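# Screw the lid onto the housing and return tools

## Task

Take the lid from the tray and lay it flat on the rim of the housing, with the block under the lid sitting inside the opening. Put a screw from the screw feeder through every hole in the lid and tighten each one. It counts as tight only when the screwdriver motor drove it until the motor halted on its own (driver_stopped_at_torque=1), and the screw is not turned or moved after that. A screw that was pushed in rather than turned must be fully unscrewed and driven in again. No screw may remain inside the housing. The lid is too wide for grip50, so use grip85, then release the lid and move away. At the end, hang every tool in the stand slot it came from and bring the arm well away from the tools. Nothing may be knocked or placed off the table.

## Robot and tools

ROBOT. One six-joint arm with a tool changer at the wrist. Three tools hang in a stand: grip50, grip85 and driver (a screwdriver). A locked tool counts as part of the arm. Every motion argument is one 16-number row for this single arm.

FRAMES. Results report the changer face pose in the scene frame: origin on the table under the arm base, +z up, +y to the left when facing +x; end_effector_position in metres, end_effector_quat_wxyz. Commands use the changer face's own axes; its z axis points away from the arm. Tool points, in mm in face axes from the face centre: grip50 grip point (0, -25, 180); grip85 grip point (0, 0, 173) when closed, 13 mm closer when fully open; driver hex key tip (66, 20, 345). Both grippers close along face x.

ROW LAYOUT (16 numbers, each -1 to 1): dx, dy, dz, rx, ry, rz, tool/lock, grip50_position, grip50_force_limit, grip50_speed, grip85_position, grip85_force_limit, grip85_speed, driver_spindle, driver_torque_limit, driver_sleeve_vacuum.
- dx..rz: an offset, not a pose, in face axes, measured from the face pose at the start of the action (for a call's first action, the pose in the last result). Every row in an action uses that same origin; rows do not add up. 1.0 = 0.6 m or 180 degrees; rx, ry, rz form one rotation vector. Each step the command is clipped to 70 mm and 16 degrees from the measured pose, so large offsets need several actions.
- lock: positive locks, negative unlocks (about 1 s); 0 keeps the last command.
- grip50_position: +1 open (50 mm), about -0.65 pads touch, -1 closes until stopped. grip85_position: +1 open (85 mm), about -0.8 pads meet, -1 closes until stopped.
- force limits: -1 is 20 N, +1 is 185 N (grip50) or 235 N (grip85). Speeds: -1 about 20 mm/s, +1 about 150 mm/s.
- driver_spindle: +1 is 500 rpm screwing in, -1 unscrewing; it keeps running between actions until set to 0. driver_torque_limit: -1 is 0.3 N m, +1 is 1.2 N m. driver_sleeve_vacuum above 0.01 is suction on, else off. Tool numbers only act when tool_id names that tool and it is ready.

TOOLS (functions).
- execute_actions(actions): list of actions; each action is a table of up to 15 rows, one row per 1/30 s step; a short table repeats its last row to fill 15 steps. Empty list just returns state and images.
- move(target, speed, blocking): target is one row as above, its offset taken from the pose in the last result showing one; straight path of 0.5 to 10 s. speed in m/s, 0.002 to 0.5 (default 0.25); rotation up to twice that in rad/s. It does not avoid obstacles, and the arm may lag or overshoot. blocking=false returns after 0.5 s; then only wait or stop are accepted until a result shows the move ended.
- wait(seconds): 0 to 10, arm keeps its last command.
- stop(): brakes a running move.
- zoom_image(camera, region): camera is cam_high, cam_low or cam_wrist; region [x0, y0, x1, y1] in pixels, at most 504 by 504. Images are cam_high 896x504, cam_low 896x504, cam_wrist 504x504.
- finished_scene(scene): ends the current scene, irreversibly.

RESULTS. State line: pose, velocities, joint positions and torques, tool readings, tool_id, plate_near, locked, unlocked, in_stand, unlock_refused. "Hand target" is where the controller is heading. "pose unreachable" means the clearance check altered the command. A move adds a "move:" line: done, off_target, moving, held or fault, plus limits (paced = clipped; held = steps blocked) and distance to target. object_status: 0 moving, 1 stopped while opening, 2 stopped while closing (a real grip), 3 at target or pads met. Step readings list poses; HELD marks held-back steps.

TOOL HANDLING. Pick up: bring the face flat onto the plate, within about 1 mm and 1 degree, with face -y pointing toward the fork's open side; when plate_near is 1 send lock +1 and wait for locked 1. The tool then starts up (readings n/a); grippers close and reopen on their own. Remove: lift 10 to 30 mm (about 20), slide at least 110 mm along face -y out of the fork, then lift. Return along the reverse path; when in_stand is 1, hold still, send lock -1, wait for unlocked 1. Fork arms sit 40 to 70 mm either side along face x, fronts 45 mm toward the open side, tops 18 mm below the plate face; slots are 180 mm apart. The driver's muffler passes just outside the +x fork arm.

SCREWING. With suction on, pick a screw (driver_screw_detected 1). Press the key onto the head plus about 2 mm, turn slowly (spindle about 0.2 or less) to engage, then drive while the arm follows the screw down 0.7 mm per turn. The motor stops itself at 95 % of the torque limit; confirm driver_stopped_at_torque=1, set spindle to 0, and touch that screw no more. driver_turns counts turns. Raise the torque limit if a screw will not loosen.

AVOID. Joint load limits (N m): waist 54, shoulder 54, elbow 45, forearm roll 24.3, wrist pitch 17.1, wrist roll 17.1; reaching one causes a torque fault and a 10 s halt. Holding loads heats motors (warning 65 °C, brakes at 80 °C). Approach contacts slowly with little overshoot; avoid dropping, slamming or hard pushing; never knock anything off the table; do not leave the spindle running. Loose objects may get small random pushes, and calibrations can be a little off.

Each tool is called after "Call:" by a JSON object that holds its "api" and its "payload", one argument or row to a line.

## Session

Call:
{"api": "execute_actions", "payload": {
  "actions": []
}}

Scene clock: 0.00 s.
end_effector_position=(+0.4586, -0.0205, +0.3200) locked=0 unlocked=1 plate_near=0 in_stand=0 unlock_refused=0 tool_id=none grip50_position_measured=n/a grip50_object_status=n/a grip85_position_measured=n/a grip85_object_status=n/a driver_sleeve_vacuum_kpa=n/a driver_screw_detected=n/a driver_stopped_at_torque=n/a driver_turns=n/a end_effector_quat_wxyz=(-0.002, +0.721, +0.693, +0.003) end_effector_velocity=(+0.001, +0.000, +0.000) end_effector_angular_velocity=(-0.000, -0.002, +0.001)
Joint positions: [-0.001 -0.271 -0.835  0.002 -0.563 -0.003]
Joint velocities: [ 0.001  0.    -0.001 -0.     0.002 -0.   ]
Joint torques (N m, as the arm reports them, + toward a larger angle): no reading
Motor temperatures (°C, as the motors report them): [30 29 35 32 39 39]
Hand target: +0.459, -0.021, +0.320; -0.002, +0.721, +0.693, +0.003

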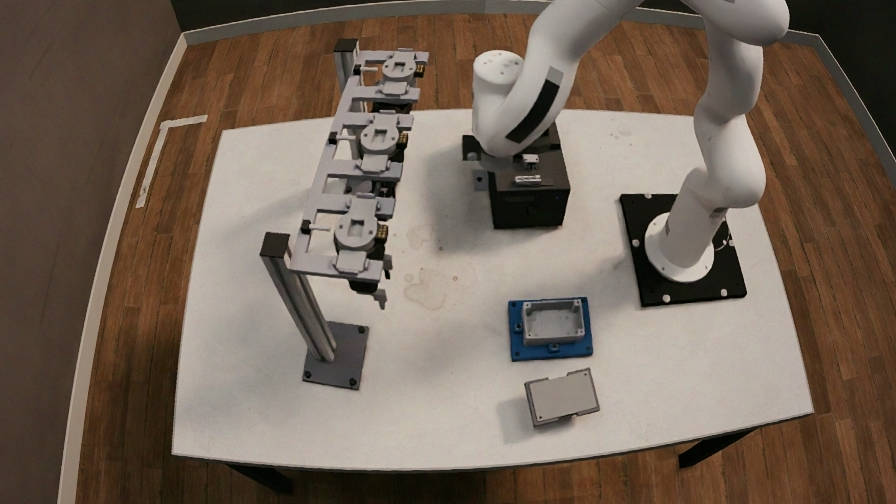

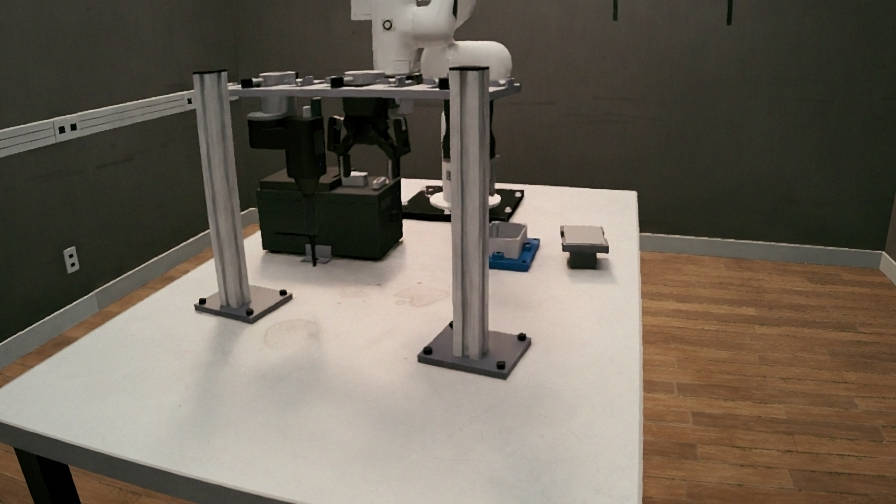

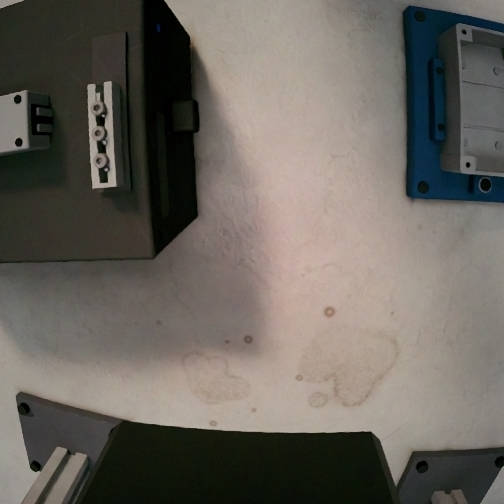

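Call:
{"api": "zoom_image", "payload": {
  "camera": "cam_high",
  "region": [240, 20, 480, 320]
}}

Call:
{"api": "zoom_image", "payload": {
  "camera": "cam_high",
  "region": [480, 270, 640, 450]
}}

Call:
{"api": "zoom_image", "payload": {
  "camera": "cam_low",
  "region": [180, 50, 640, 300]
}}

Region (240, 20, 480, 320) of cam_high's 896x504 image, scaled by 1.680, with more detail than that image has; it fills the left 403 columns of this view, and the rest is white.

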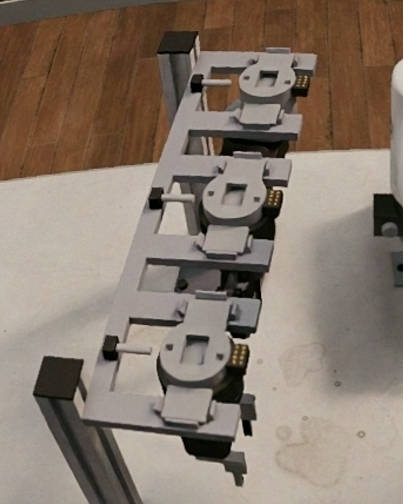

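Region (480, 270, 640, 450) of cam_high's 896x504 image, scaled by 2.800, with more detail than that image has.

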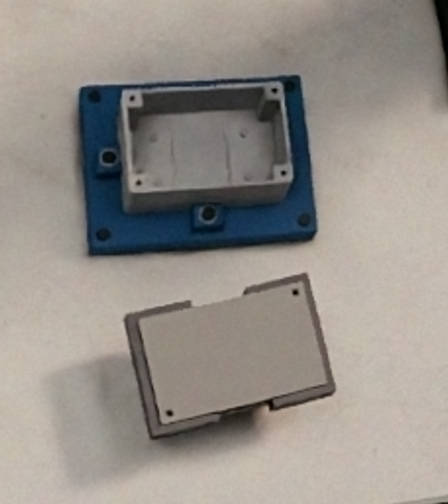

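Region (180, 50, 640, 300) of cam_low's 896x504 image, scaled by 1.096, with more detail than that image has; it fills the top 274 rows of this view, and the rest is white.

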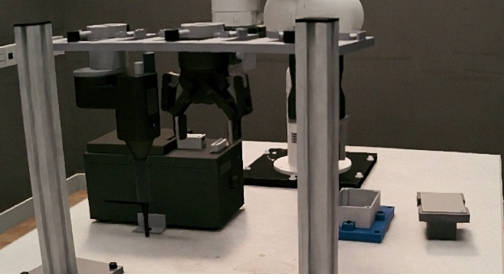

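Call:
{"api": "move", "payload": {
  "target": [0.03, 0.2, -0.42, 0,0,0, 0,0,0,0,0,0,0,0,0,0],
  "speed": 0.3
}}

Scene clock: 55.27 s.
end_effector_position=(+0.5788, -0.0089, +0.5718) locked=0 unlocked=1 plate_near=0 in_stand=0 unlock_refused=0 tool_id=none grip50_position_measured=n/a grip50_object_status=n/a grip85_position_measured=n/a grip85_object_status=n/a driver_sleeve_vacuum_kpa=n/a driver_screw_detected=n/a driver_stopped_at_torque=n/a driver_turns=n/a end_effector_quat_wxyz=(-0.002, +0.721, +0.693, +0.003) end_effector_velocity=(+0.001, -0.000, +0.003) end_effector_angular_velocity=(-0.001, -0.003, +0.001)
Joint positions: [ 0.03  -0.334 -1.521  0.002 -1.186  0.028]
Joint velocities: [ 0.    -0.002 -0.008 -0.001 -0.004 -0.   ]
Joint torques (N m, as the arm reports them, + toward a larger angle): [ -1.97  35.79 -17.87   0.87  -0.11  -0.33]
Motor temperatures (°C, as the motors report them): [30 30 36 32 39 39]
Hand target: +0.579, -0.009, +0.572; -0.002, +0.721, +0.693, +0.003
Off the commanded pose: 0.001 m, 0 deg.
move: done
camera_calibration (this result's frames):
cam_wrist: T_world_to_cam=[[-0.00371824, 0.999983, -0.00442069, 0.00968568], [0.971026, 0.00466682, 0.238929, -0.638962], [0.238946, -0.00340421, -0.971027, 0.463309], [0, 0, 0, 1]] pos_world=[0.509779, -0.0051264, 0.602595]

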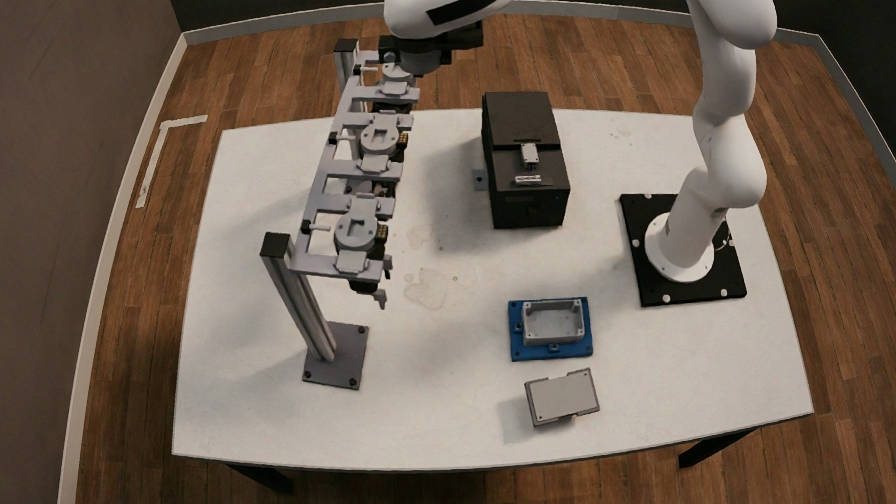

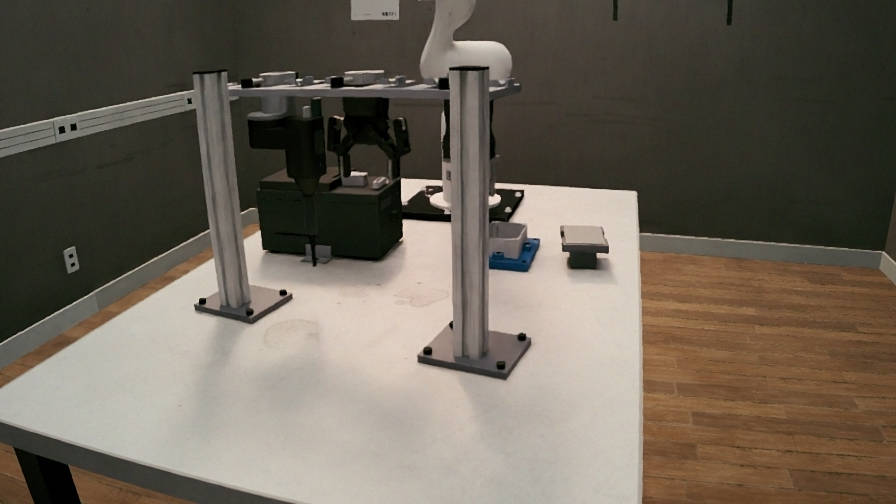

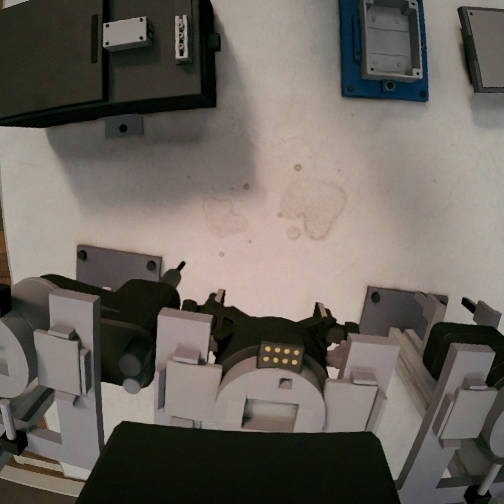

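Call:
{"api": "zoom_image", "payload": {
  "camera": "cam_wrist",
  "region": [130, 270, 430, 470]
}}

Region (130, 270, 430, 470) of cam_wrist's 504x504 image, scaled by 1.680, with more detail than that image has.

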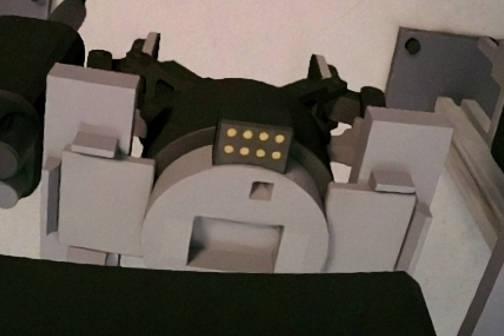

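Call:
{"api": "move", "payload": {
  "target": [0.1, -0.05, 0, 0,0,0, 0,0,0,0,0,0,0,0,0,0],
  "speed": 0.2
}}

Call:
{"api": "zoom_image", "payload": {
  "camera": "cam_wrist",
  "region": [0, 270, 504, 504]
}}

Scene clock: 96.37 s.
end_effector_position=(+0.5513, +0.0521, +0.5721) locked=0 unlocked=1 plate_near=0 in_stand=0 unlock_refused=0 tool_id=none grip50_position_measured=n/a grip50_object_status=n/a grip85_position_measured=n/a grip85_object_status=n/a driver_sleeve_vacuum_kpa=n/a driver_screw_detected=n/a driver_stopped_at_torque=n/a driver_turns=n/a end_effector_quat_wxyz=(-0.002, +0.721, +0.693, +0.003) end_effector_velocity=(-0.001, +0.001, -0.000) end_effector_angular_velocity=(-0.001, +0.002, -0.000)
Joint positions: [ 0.139 -0.269 -1.439  0.002 -1.169  0.138]
Joint velocities: [ 0.002  0.     0.001 -0.001 -0.001  0.002]
Joint torques (N m, as the arm reports them, + toward a larger angle): [ -1.57  32.8  -18.37   0.51  -0.01  -0.28]
Motor temperatures (°C, as the motors report them): [30 30 36 32 39 39]
Hand target: +0.551, +0.052, +0.572; -0.002, +0.721, +0.693, +0.003
Off the commanded pose: 0.000 m, 0 deg.
move: done
camera_calibration (this result's frames):
cam_wrist: T_world_to_cam=[[-0.00353606, 0.999984, -0.00430078, -0.0515797], [0.971077, 0.00446057, 0.238727, -0.612569], [0.238742, -0.00333223, -0.971077, 0.470512], [0, 0, 0, 1]] pos_world=[0.482338, 0.0558792, 0.602918]

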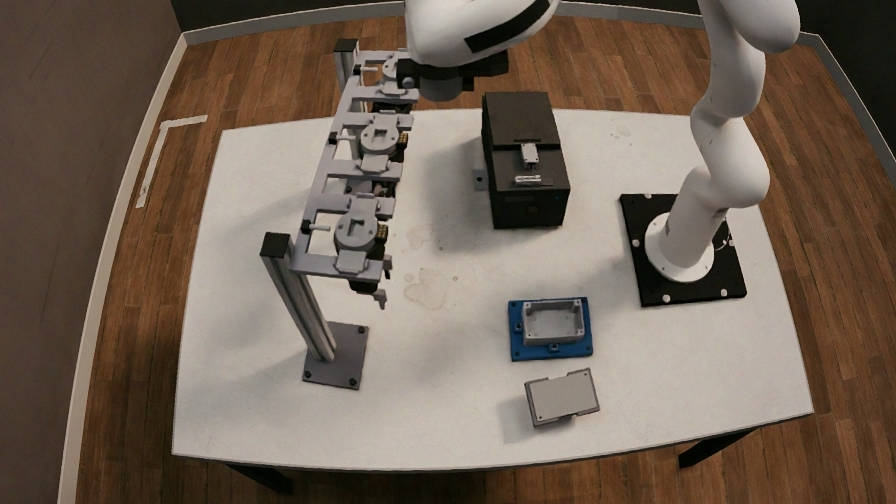

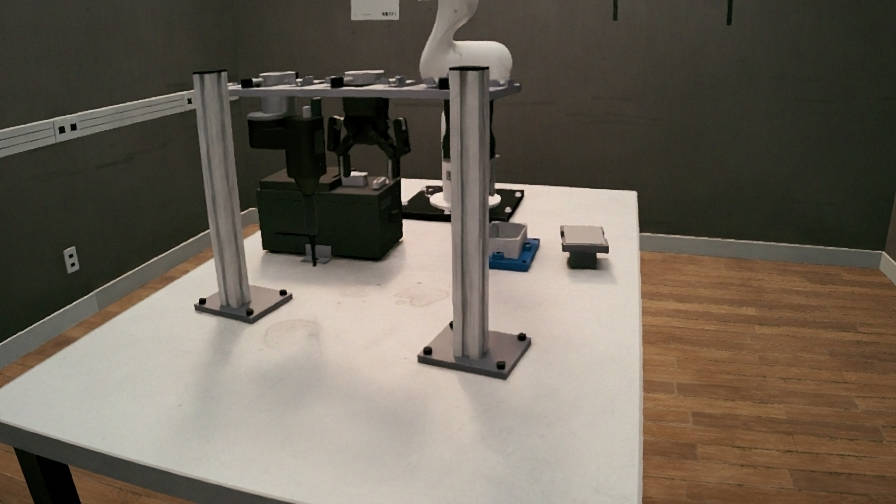

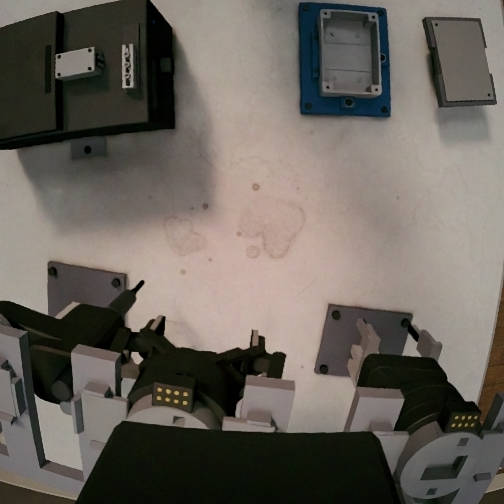

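Region (0, 270, 504, 504) of cam_wrist's 504x504 image, scaled by 1.000; it fills the top 234 rows of this view, and the rest is white.

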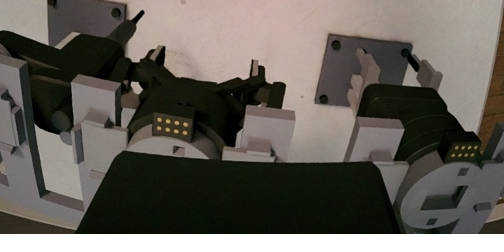

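Call:
{"api": "move", "payload": {
  "target": [-0.073, 0.138, 0, 0,0,0.04, 0,0,0,0,0,0,0,0,0,0],
  "speed": 0.2
}}

Call:
{"api": "zoom_image", "payload": {
  "camera": "cam_wrist",
  "region": [100, 200, 400, 450]
}}

Scene clock: 149.60 s.
end_effector_position=(+0.6321, +0.0050, +0.5720) locked=0 unlocked=1 plate_near=0 in_stand=0 unlock_refused=0 tool_id=none grip50_position_measured=n/a grip50_object_status=n/a grip85_position_measured=n/a grip85_object_status=n/a driver_sleeve_vacuum_kpa=n/a driver_screw_detected=n/a driver_stopped_at_torque=n/a driver_turns=n/a end_effector_quat_wxyz=(-0.002, +0.763, +0.647, +0.003) end_effector_velocity=(+0.001, -0.001, +0.000) end_effector_angular_velocity=(+0.001, +0.000, -0.001)
Joint positions: [ 0.053 -0.482 -1.719  0.002 -1.237  0.177]
Joint velocities: [-0.001 -0.002 -0.004  0.001 -0.002  0.   ]
Joint torques (N m, as the arm reports them, + toward a larger angle): [ -0.83  43.28 -18.16   0.32   0.01  -0.24]
Motor temperatures (°C, as the motors report them): [30 30 37 32 39 39]
Hand target: +0.632, +0.005, +0.572; -0.002, +0.763, +0.646, +0.003
Off the commanded pose: 0.000 m, 0 deg.
move: done
camera_calibration (this result's frames):
cam_wrist: T_world_to_cam=[[0.121488, 0.992584, -0.00420799, -0.0832795], [0.964177, -0.117001, 0.238062, -0.685421], [0.235804, -0.0329788, -0.971241, 0.453083], [0, 0, 0, 1]] pos_world=[0.564146, 0.0174088, 0.602875]

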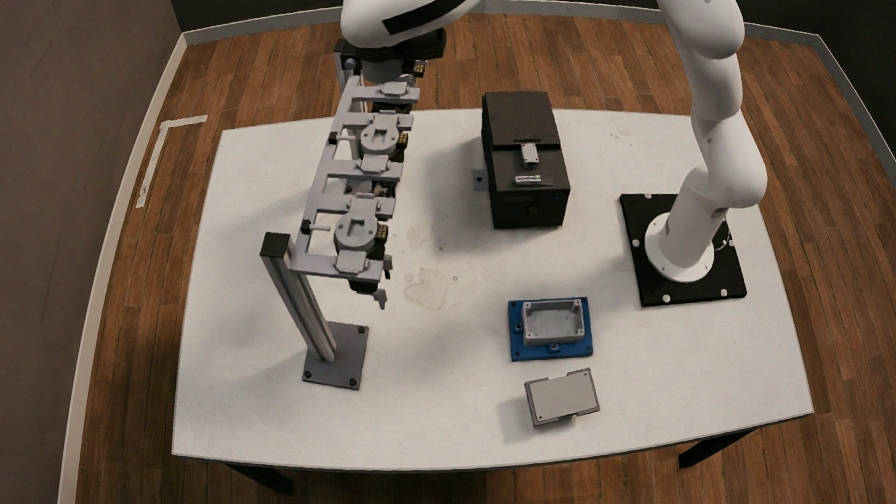

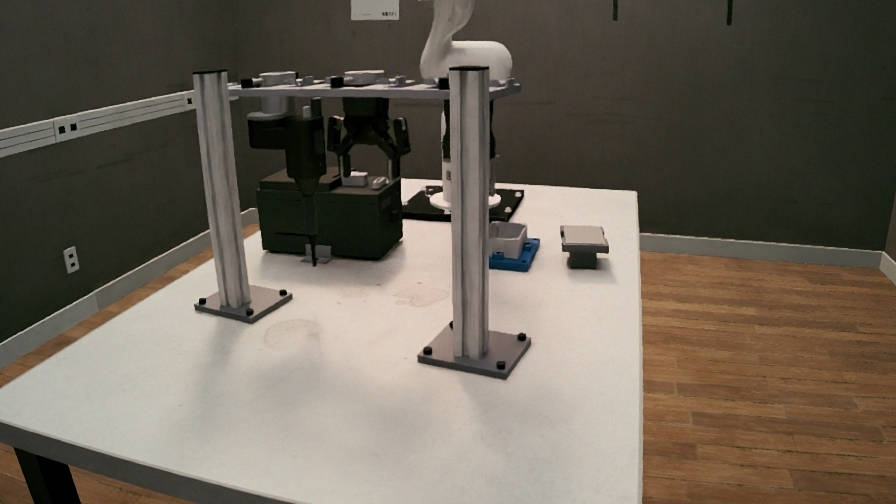

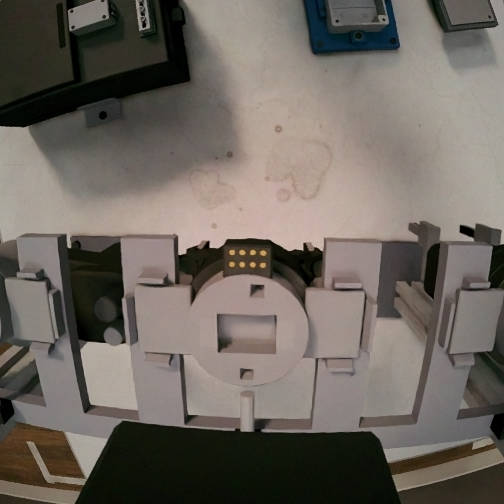

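Region (100, 200, 400, 450) of cam_wrist's 504x504 image, scaled by 1.680, with more detail than that image has.

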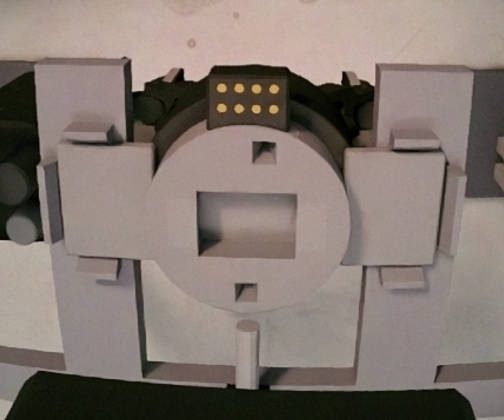

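Call:
{"api": "move", "payload": {
  "target": [0.0022, 0.0407, 0.245, 0,0,-0.008, 0,0,0,0,0,0,0,0,0,0],
  "speed": 0.15
}}

Scene clock: 189.47 s.
end_effector_position=(+0.6565, +0.0031, +0.4255) locked=0 unlocked=1 plate_near=0 in_stand=0 unlock_refused=0 tool_id=none grip50_position_measured=n/a grip50_object_status=n/a grip85_position_measured=n/a grip85_object_status=n/a driver_sleeve_vacuum_kpa=n/a driver_screw_detected=n/a driver_stopped_at_torque=n/a driver_turns=n/a end_effector_quat_wxyz=(-0.002, +0.755, +0.656, +0.003) end_effector_velocity=(+0.001, -0.000, -0.002) end_effector_angular_velocity=(-0.001, -0.001, +0.001)
Joint positions: [ 0.048 -0.603 -1.567  0.002 -0.962  0.147]
Joint velocities: [ 0.    -0.002 -0.    -0.001  0.003 -0.   ]
Joint torques (N m, as the arm reports them, + toward a larger angle): [ -0.5   49.41 -17.51   0.05   0.06  -0.37]
Motor temperatures (°C, as the motors report them): [30 31 37 32 39 39]
Hand target: +0.656, +0.003, +0.425; -0.002, +0.755, +0.656, +0.003
Off the commanded pose: 0.001 m, 0 deg.
move: done
camera_calibration (this result's frames):
cam_wrist: T_world_to_cam=[[0.0969417, 0.99528, -0.00437692, -0.0688031], [0.966591, -0.0930971, 0.238819, -0.676298], [0.237284, -0.0273822, -0.971054, 0.303827], [0, 0, 0, 1]] pos_world=[0.58828, 0.0138365, 0.456244]

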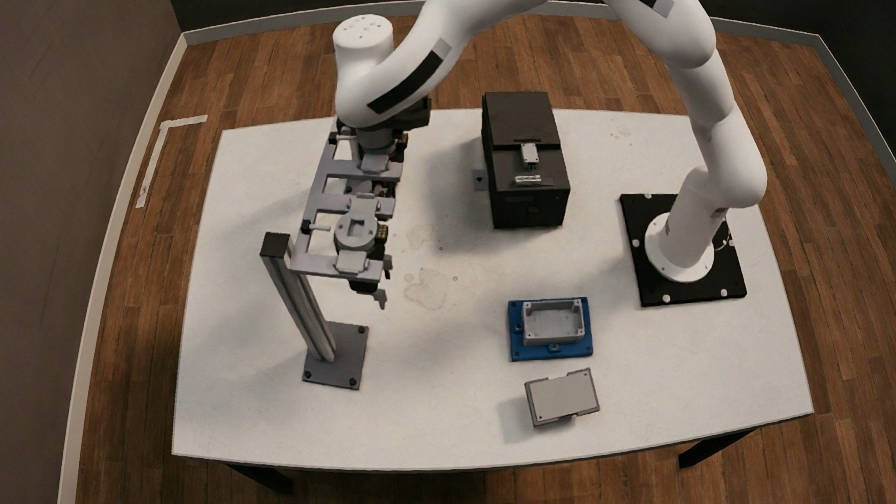

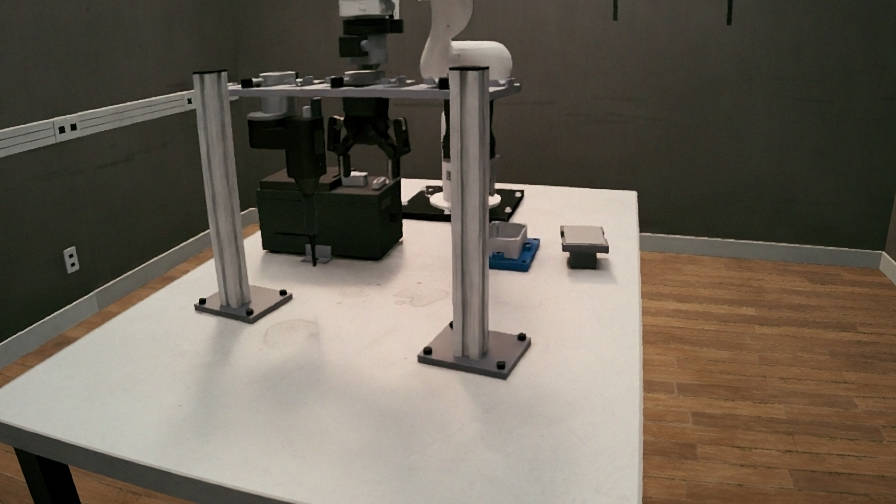

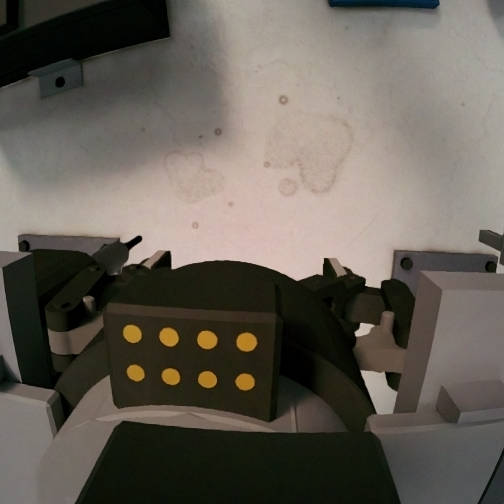

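Call:
{"api": "zoom_image", "payload": {
  "camera": "cam_low",
  "region": [310, 20, 430, 110]
}}

Region (310, 20, 430, 110) of cam_low's 896x504 image, scaled by 4.200, with more detail than that image has; it fills the top 378 rows of this view, and the rest is white.

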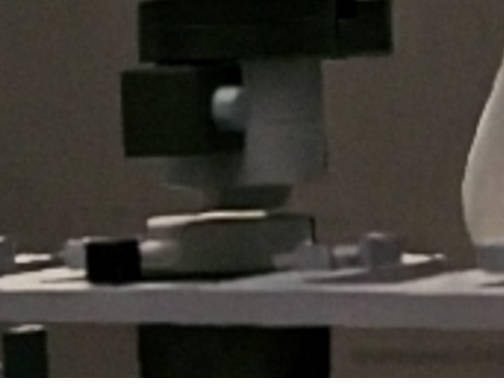

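Call:
{"api": "move", "payload": {
  "target": [-0.0115, -0.003, 0, 0,0,0, 0,0,0,0,0,0,0,0,0,0],
  "speed": 0.02
}}

Call:
{"api": "zoom_image", "payload": {
  "camera": "cam_wrist",
  "region": [60, 250, 440, 504]
}}

Scene clock: 274.53 s.
end_effector_position=(+0.6538, -0.0034, +0.4254) locked=0 unlocked=1 plate_near=0 in_stand=0 unlock_refused=0 tool_id=none grip50_position_measured=n/a grip50_object_status=n/a grip85_position_measured=n/a grip85_object_status=n/a driver_sleeve_vacuum_kpa=n/a driver_screw_detected=n/a driver_stopped_at_torque=n/a driver_turns=n/a end_effector_quat_wxyz=(-0.002, +0.755, +0.656, +0.003) end_effector_velocity=(-0.000, -0.001, +0.000) end_effector_angular_velocity=(+0.000, -0.001, +0.000)
Joint positions: [ 0.038 -0.596 -1.556  0.002 -0.959  0.137]
Joint velocities: [-0.001  0.001  0.001  0.     0.    -0.002]
Joint torques (N m, as the arm reports them, + toward a larger angle): [ -1.39  48.04 -17.91   0.38   0.12  -0.31]
Motor temperatures (°C, as the motors report them): [30 31 37 32 39 39]
Hand target: +0.654, -0.003, +0.425; -0.002, +0.755, +0.656, +0.003
Off the commanded pose: 0.000 m, 0 deg.
move: done
camera_calibration (this result's frames):
cam_wrist: T_world_to_cam=[[0.096974, 0.995277, -0.00439843, -0.0620603], [0.966585, -0.0931229, 0.238834, -0.674265], [0.237296, -0.0274121, -0.971051, 0.304248], [0, 0, 0, 1]] pos_world=[0.585556, 0.00731775, 0.456205]

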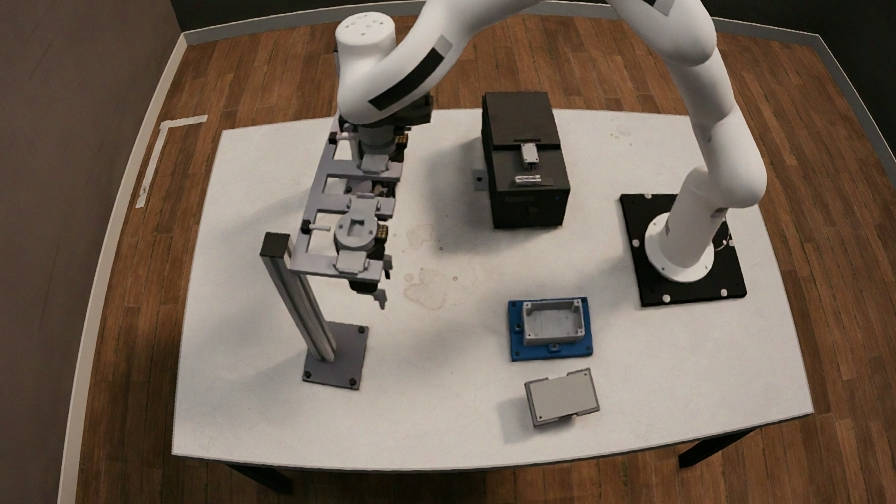

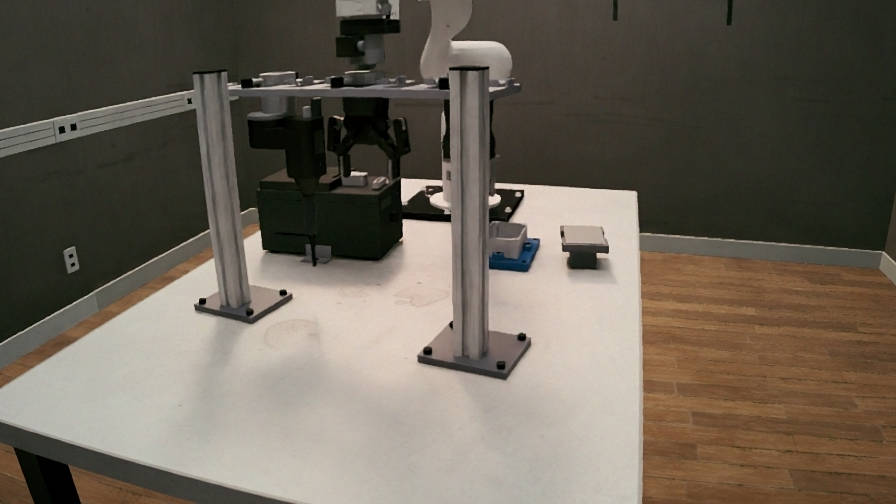

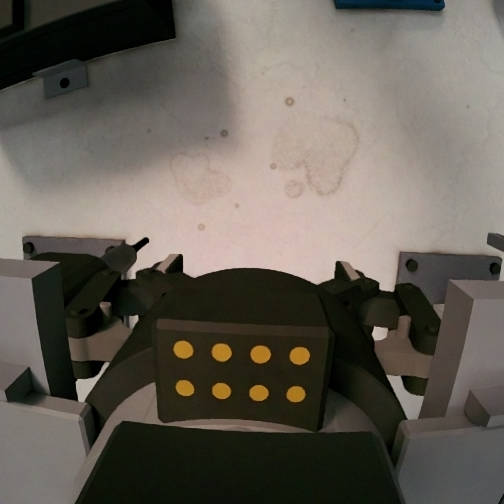

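Region (60, 250, 440, 504) of cam_wrist's 504x504 image, scaled by 1.326, with more detail than that image has; it fills the top 337 rows of this view, and the rest is white.

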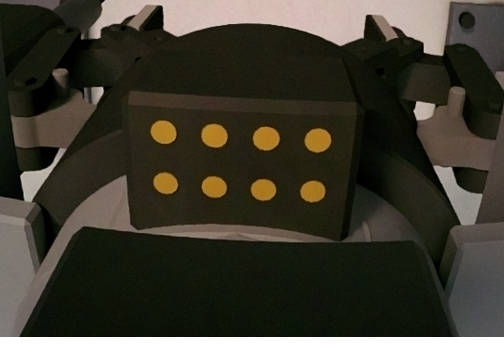

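Call:
{"api": "move", "payload": {
  "target": [-0.0015, 0, 0.008, 0,0,0.003, 0,0,0,0,0,0,0,0,0,0],
  "speed": 0.01
}}

Call:
{"api": "zoom_image", "payload": {
  "camera": "cam_low",
  "region": [310, 20, 430, 110]
}}

Call:
{"api": "zoom_image", "payload": {
  "camera": "cam_wrist",
  "region": [60, 250, 440, 504]
}}

Scene clock: 298.77 s.
end_effector_position=(+0.6536, -0.0043, +0.4205) locked=0 unlocked=1 plate_near=0 in_stand=0 unlock_refused=0 tool_id=none grip50_position_measured=n/a grip50_object_status=n/a grip85_position_measured=n/a grip85_object_status=n/a driver_sleeve_vacuum_kpa=n/a driver_screw_detected=n/a driver_stopped_at_torque=n/a driver_turns=n/a end_effector_quat_wxyz=(-0.002, +0.758, +0.652, +0.003) end_effector_velocity=(-0.001, +0.001, -0.003) end_effector_angular_velocity=(-0.000, +0.005, +0.000)
Joint positions: [ 0.037 -0.599 -1.549  0.002 -0.949  0.145]
Joint velocities: [ 0.001 -0.003  0.003 -0.     0.001  0.001]
Joint torques (N m, as the arm reports them, + toward a larger angle): [ -0.84  49.88 -18.1    0.54  -0.11  -0.29]
Motor temperatures (°C, as the motors report them): [30 31 37 32 39 39]
Hand target: +0.654, -0.004, +0.421; -0.002, +0.758, +0.652, +0.003
Off the commanded pose: 0.000 m, 0 deg.
move: done
camera_calibration (this result's frames):
cam_wrist: T_world_to_cam=[[0.106253, 0.994329, -0.00443816, -0.0672605], [0.965775, -0.102138, 0.238424, -0.672328], [0.236618, -0.0296196, -0.971151, 0.299954], [0, 0, 0, 1]] pos_world=[0.58549, 0.00709333, 0.451301]

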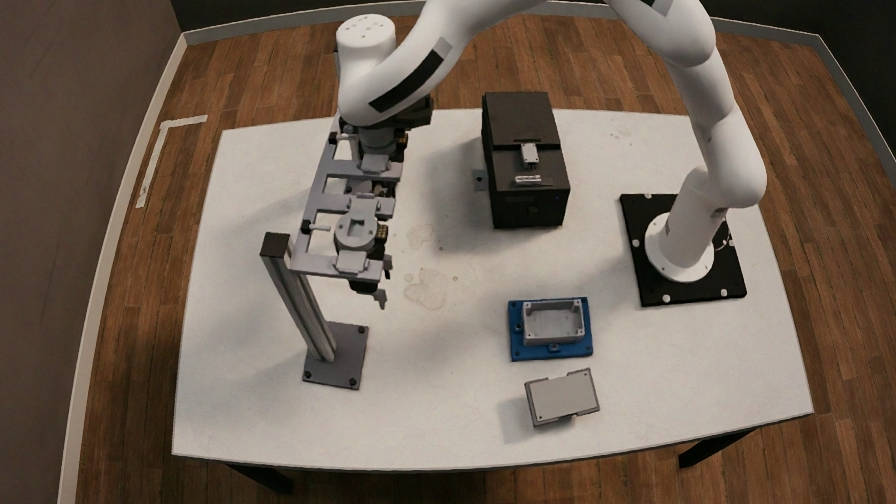

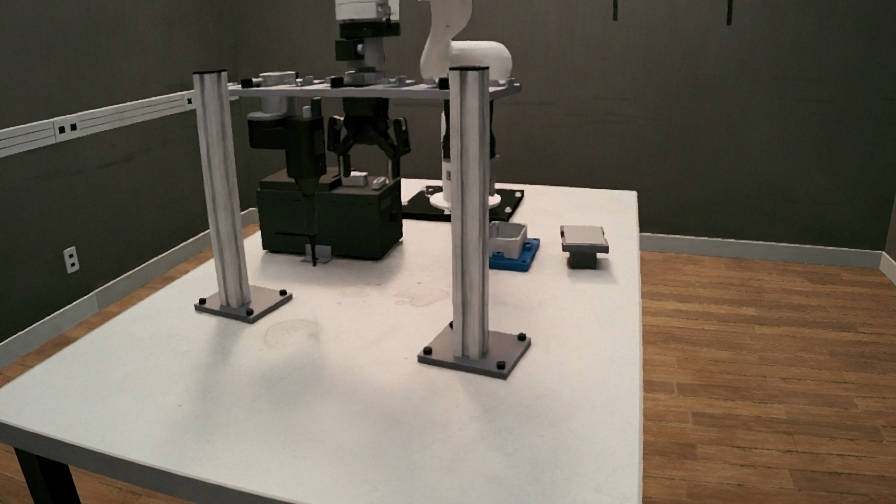

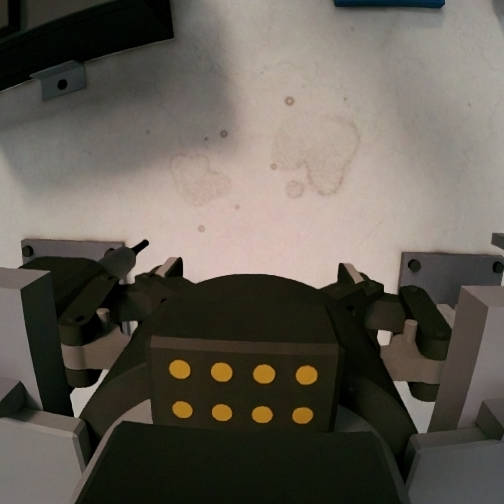

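Region (310, 20, 430, 110) of cam_low's 896x504 image, scaled by 4.200, with more detail than that image has; it fills the top 378 rows of this view, and the rest is white.

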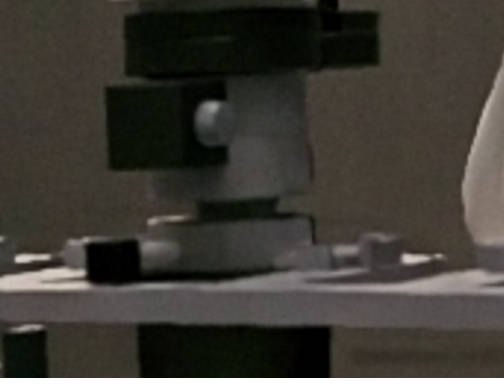

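Region (60, 250, 440, 504) of cam_wrist's 504x504 image, scaled by 1.326, with more detail than that image has; it fills the top 337 rows of this view, and the rest is white.

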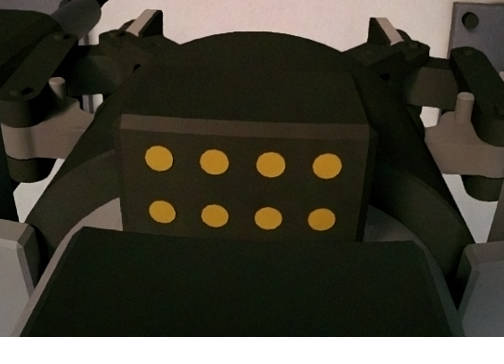

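Call:
{"api": "move", "payload": {
  "target": [0, 0, 0.014, 0,0,0, 0,0,0,0,0,0,0,0,0,0],
  "speed": 0.008
}}

Scene clock: 306.20 s.
end_effector_position=(+0.6545, -0.0042, +0.4174) locked=0 unlocked=1 plate_near=0 in_stand=0 unlock_refused=0 tool_id=none grip50_position_measured=n/a grip50_object_status=n/a grip85_position_measured=n/a grip85_object_status=n/a driver_sleeve_vacuum_kpa=n/a driver_screw_detected=n/a driver_stopped_at_torque=n/a driver_turns=n/a end_effector_quat_wxyz=(+0.001, +0.758, +0.652, +0.006) end_effector_velocity=(+0.000, +0.000, -0.001) end_effector_angular_velocity=(-0.001, -0.004, +0.001)
Joint positions: [ 0.037 -0.6   -1.544  0.002 -0.934  0.145]
Joint velocities: [ 0.     0.     0.002 -0.001  0.006 -0.001]
Joint torques (N m, as the arm reports them, + toward a larger angle): [-2.51 -2.39 -2.75  0.3   3.43 -0.6 ]
Motor temperatures (°C, as the motors report them): [30 31 37 32 39 39]
Hand target: +0.654, -0.004, +0.412; -0.002, +0.758, +0.652, +0.003
Off the commanded pose: 0.005 m, 0 deg.
move: off_target
camera_calibration (this result's frames):
cam_wrist: T_world_to_cam=[[0.106482, 0.994308, -0.00359705, -0.0678847], [0.963762, -0.102319, 0.246359, -0.674429], [0.244589, -0.0296994, -0.969172, 0.29067], [0, 0, 0, 1]] pos_world=[0.586123, 0.00712404, 0.447616]

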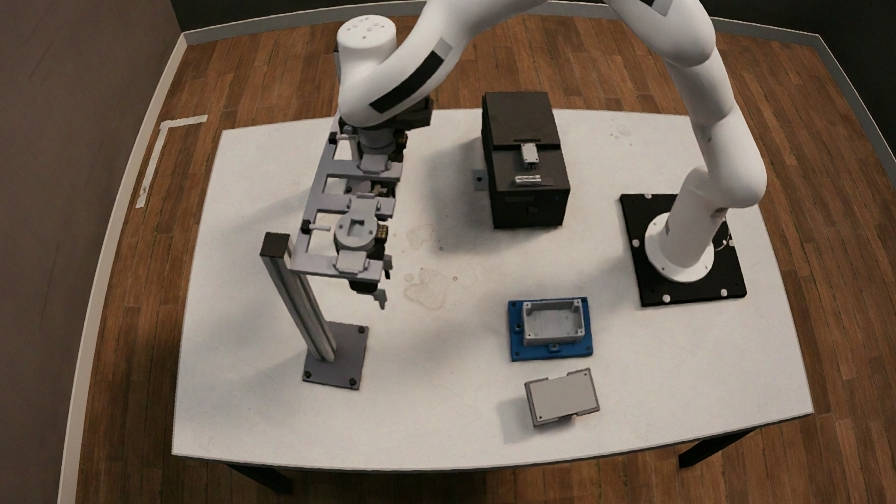

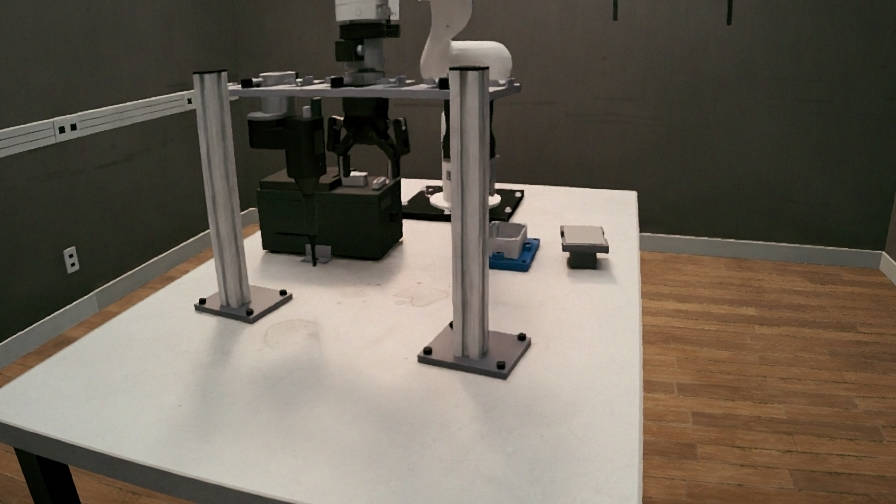

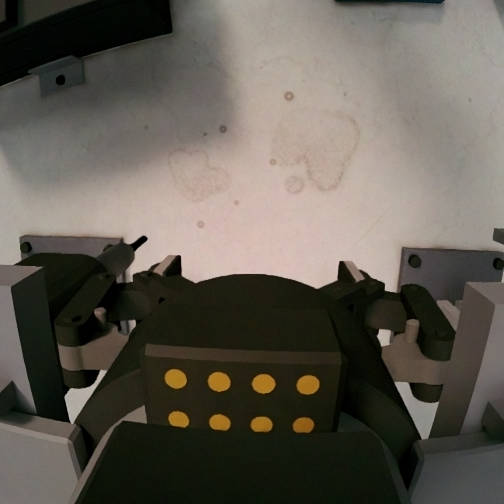

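Call:
{"api": "zoom_image", "payload": {
  "camera": "cam_low",
  "region": [310, 20, 430, 110]
}}

Call:
{"api": "zoom_image", "payload": {
  "camera": "cam_high",
  "region": [320, 80, 440, 190]
}}

Region (310, 20, 430, 110) of cam_low's 896x504 image, scaled by 4.200, with more detail than that image has; it fills the top 378 rows of this view, and the rest is white.

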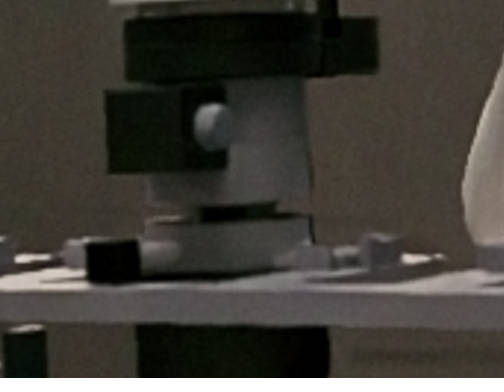

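Region (320, 80, 440, 190) of cam_high's 896x504 image, scaled by 4.200, with more detail than that image has; it fills the top 462 rows of this view, and the rest is white.

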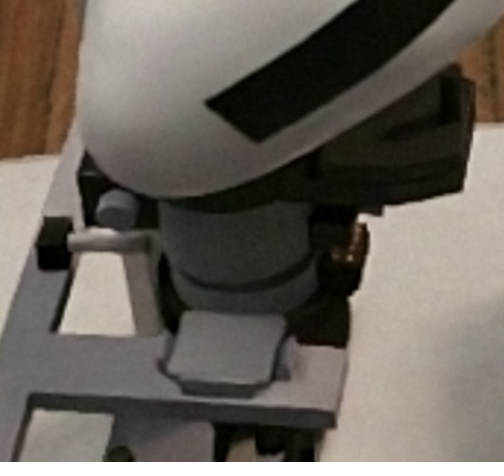

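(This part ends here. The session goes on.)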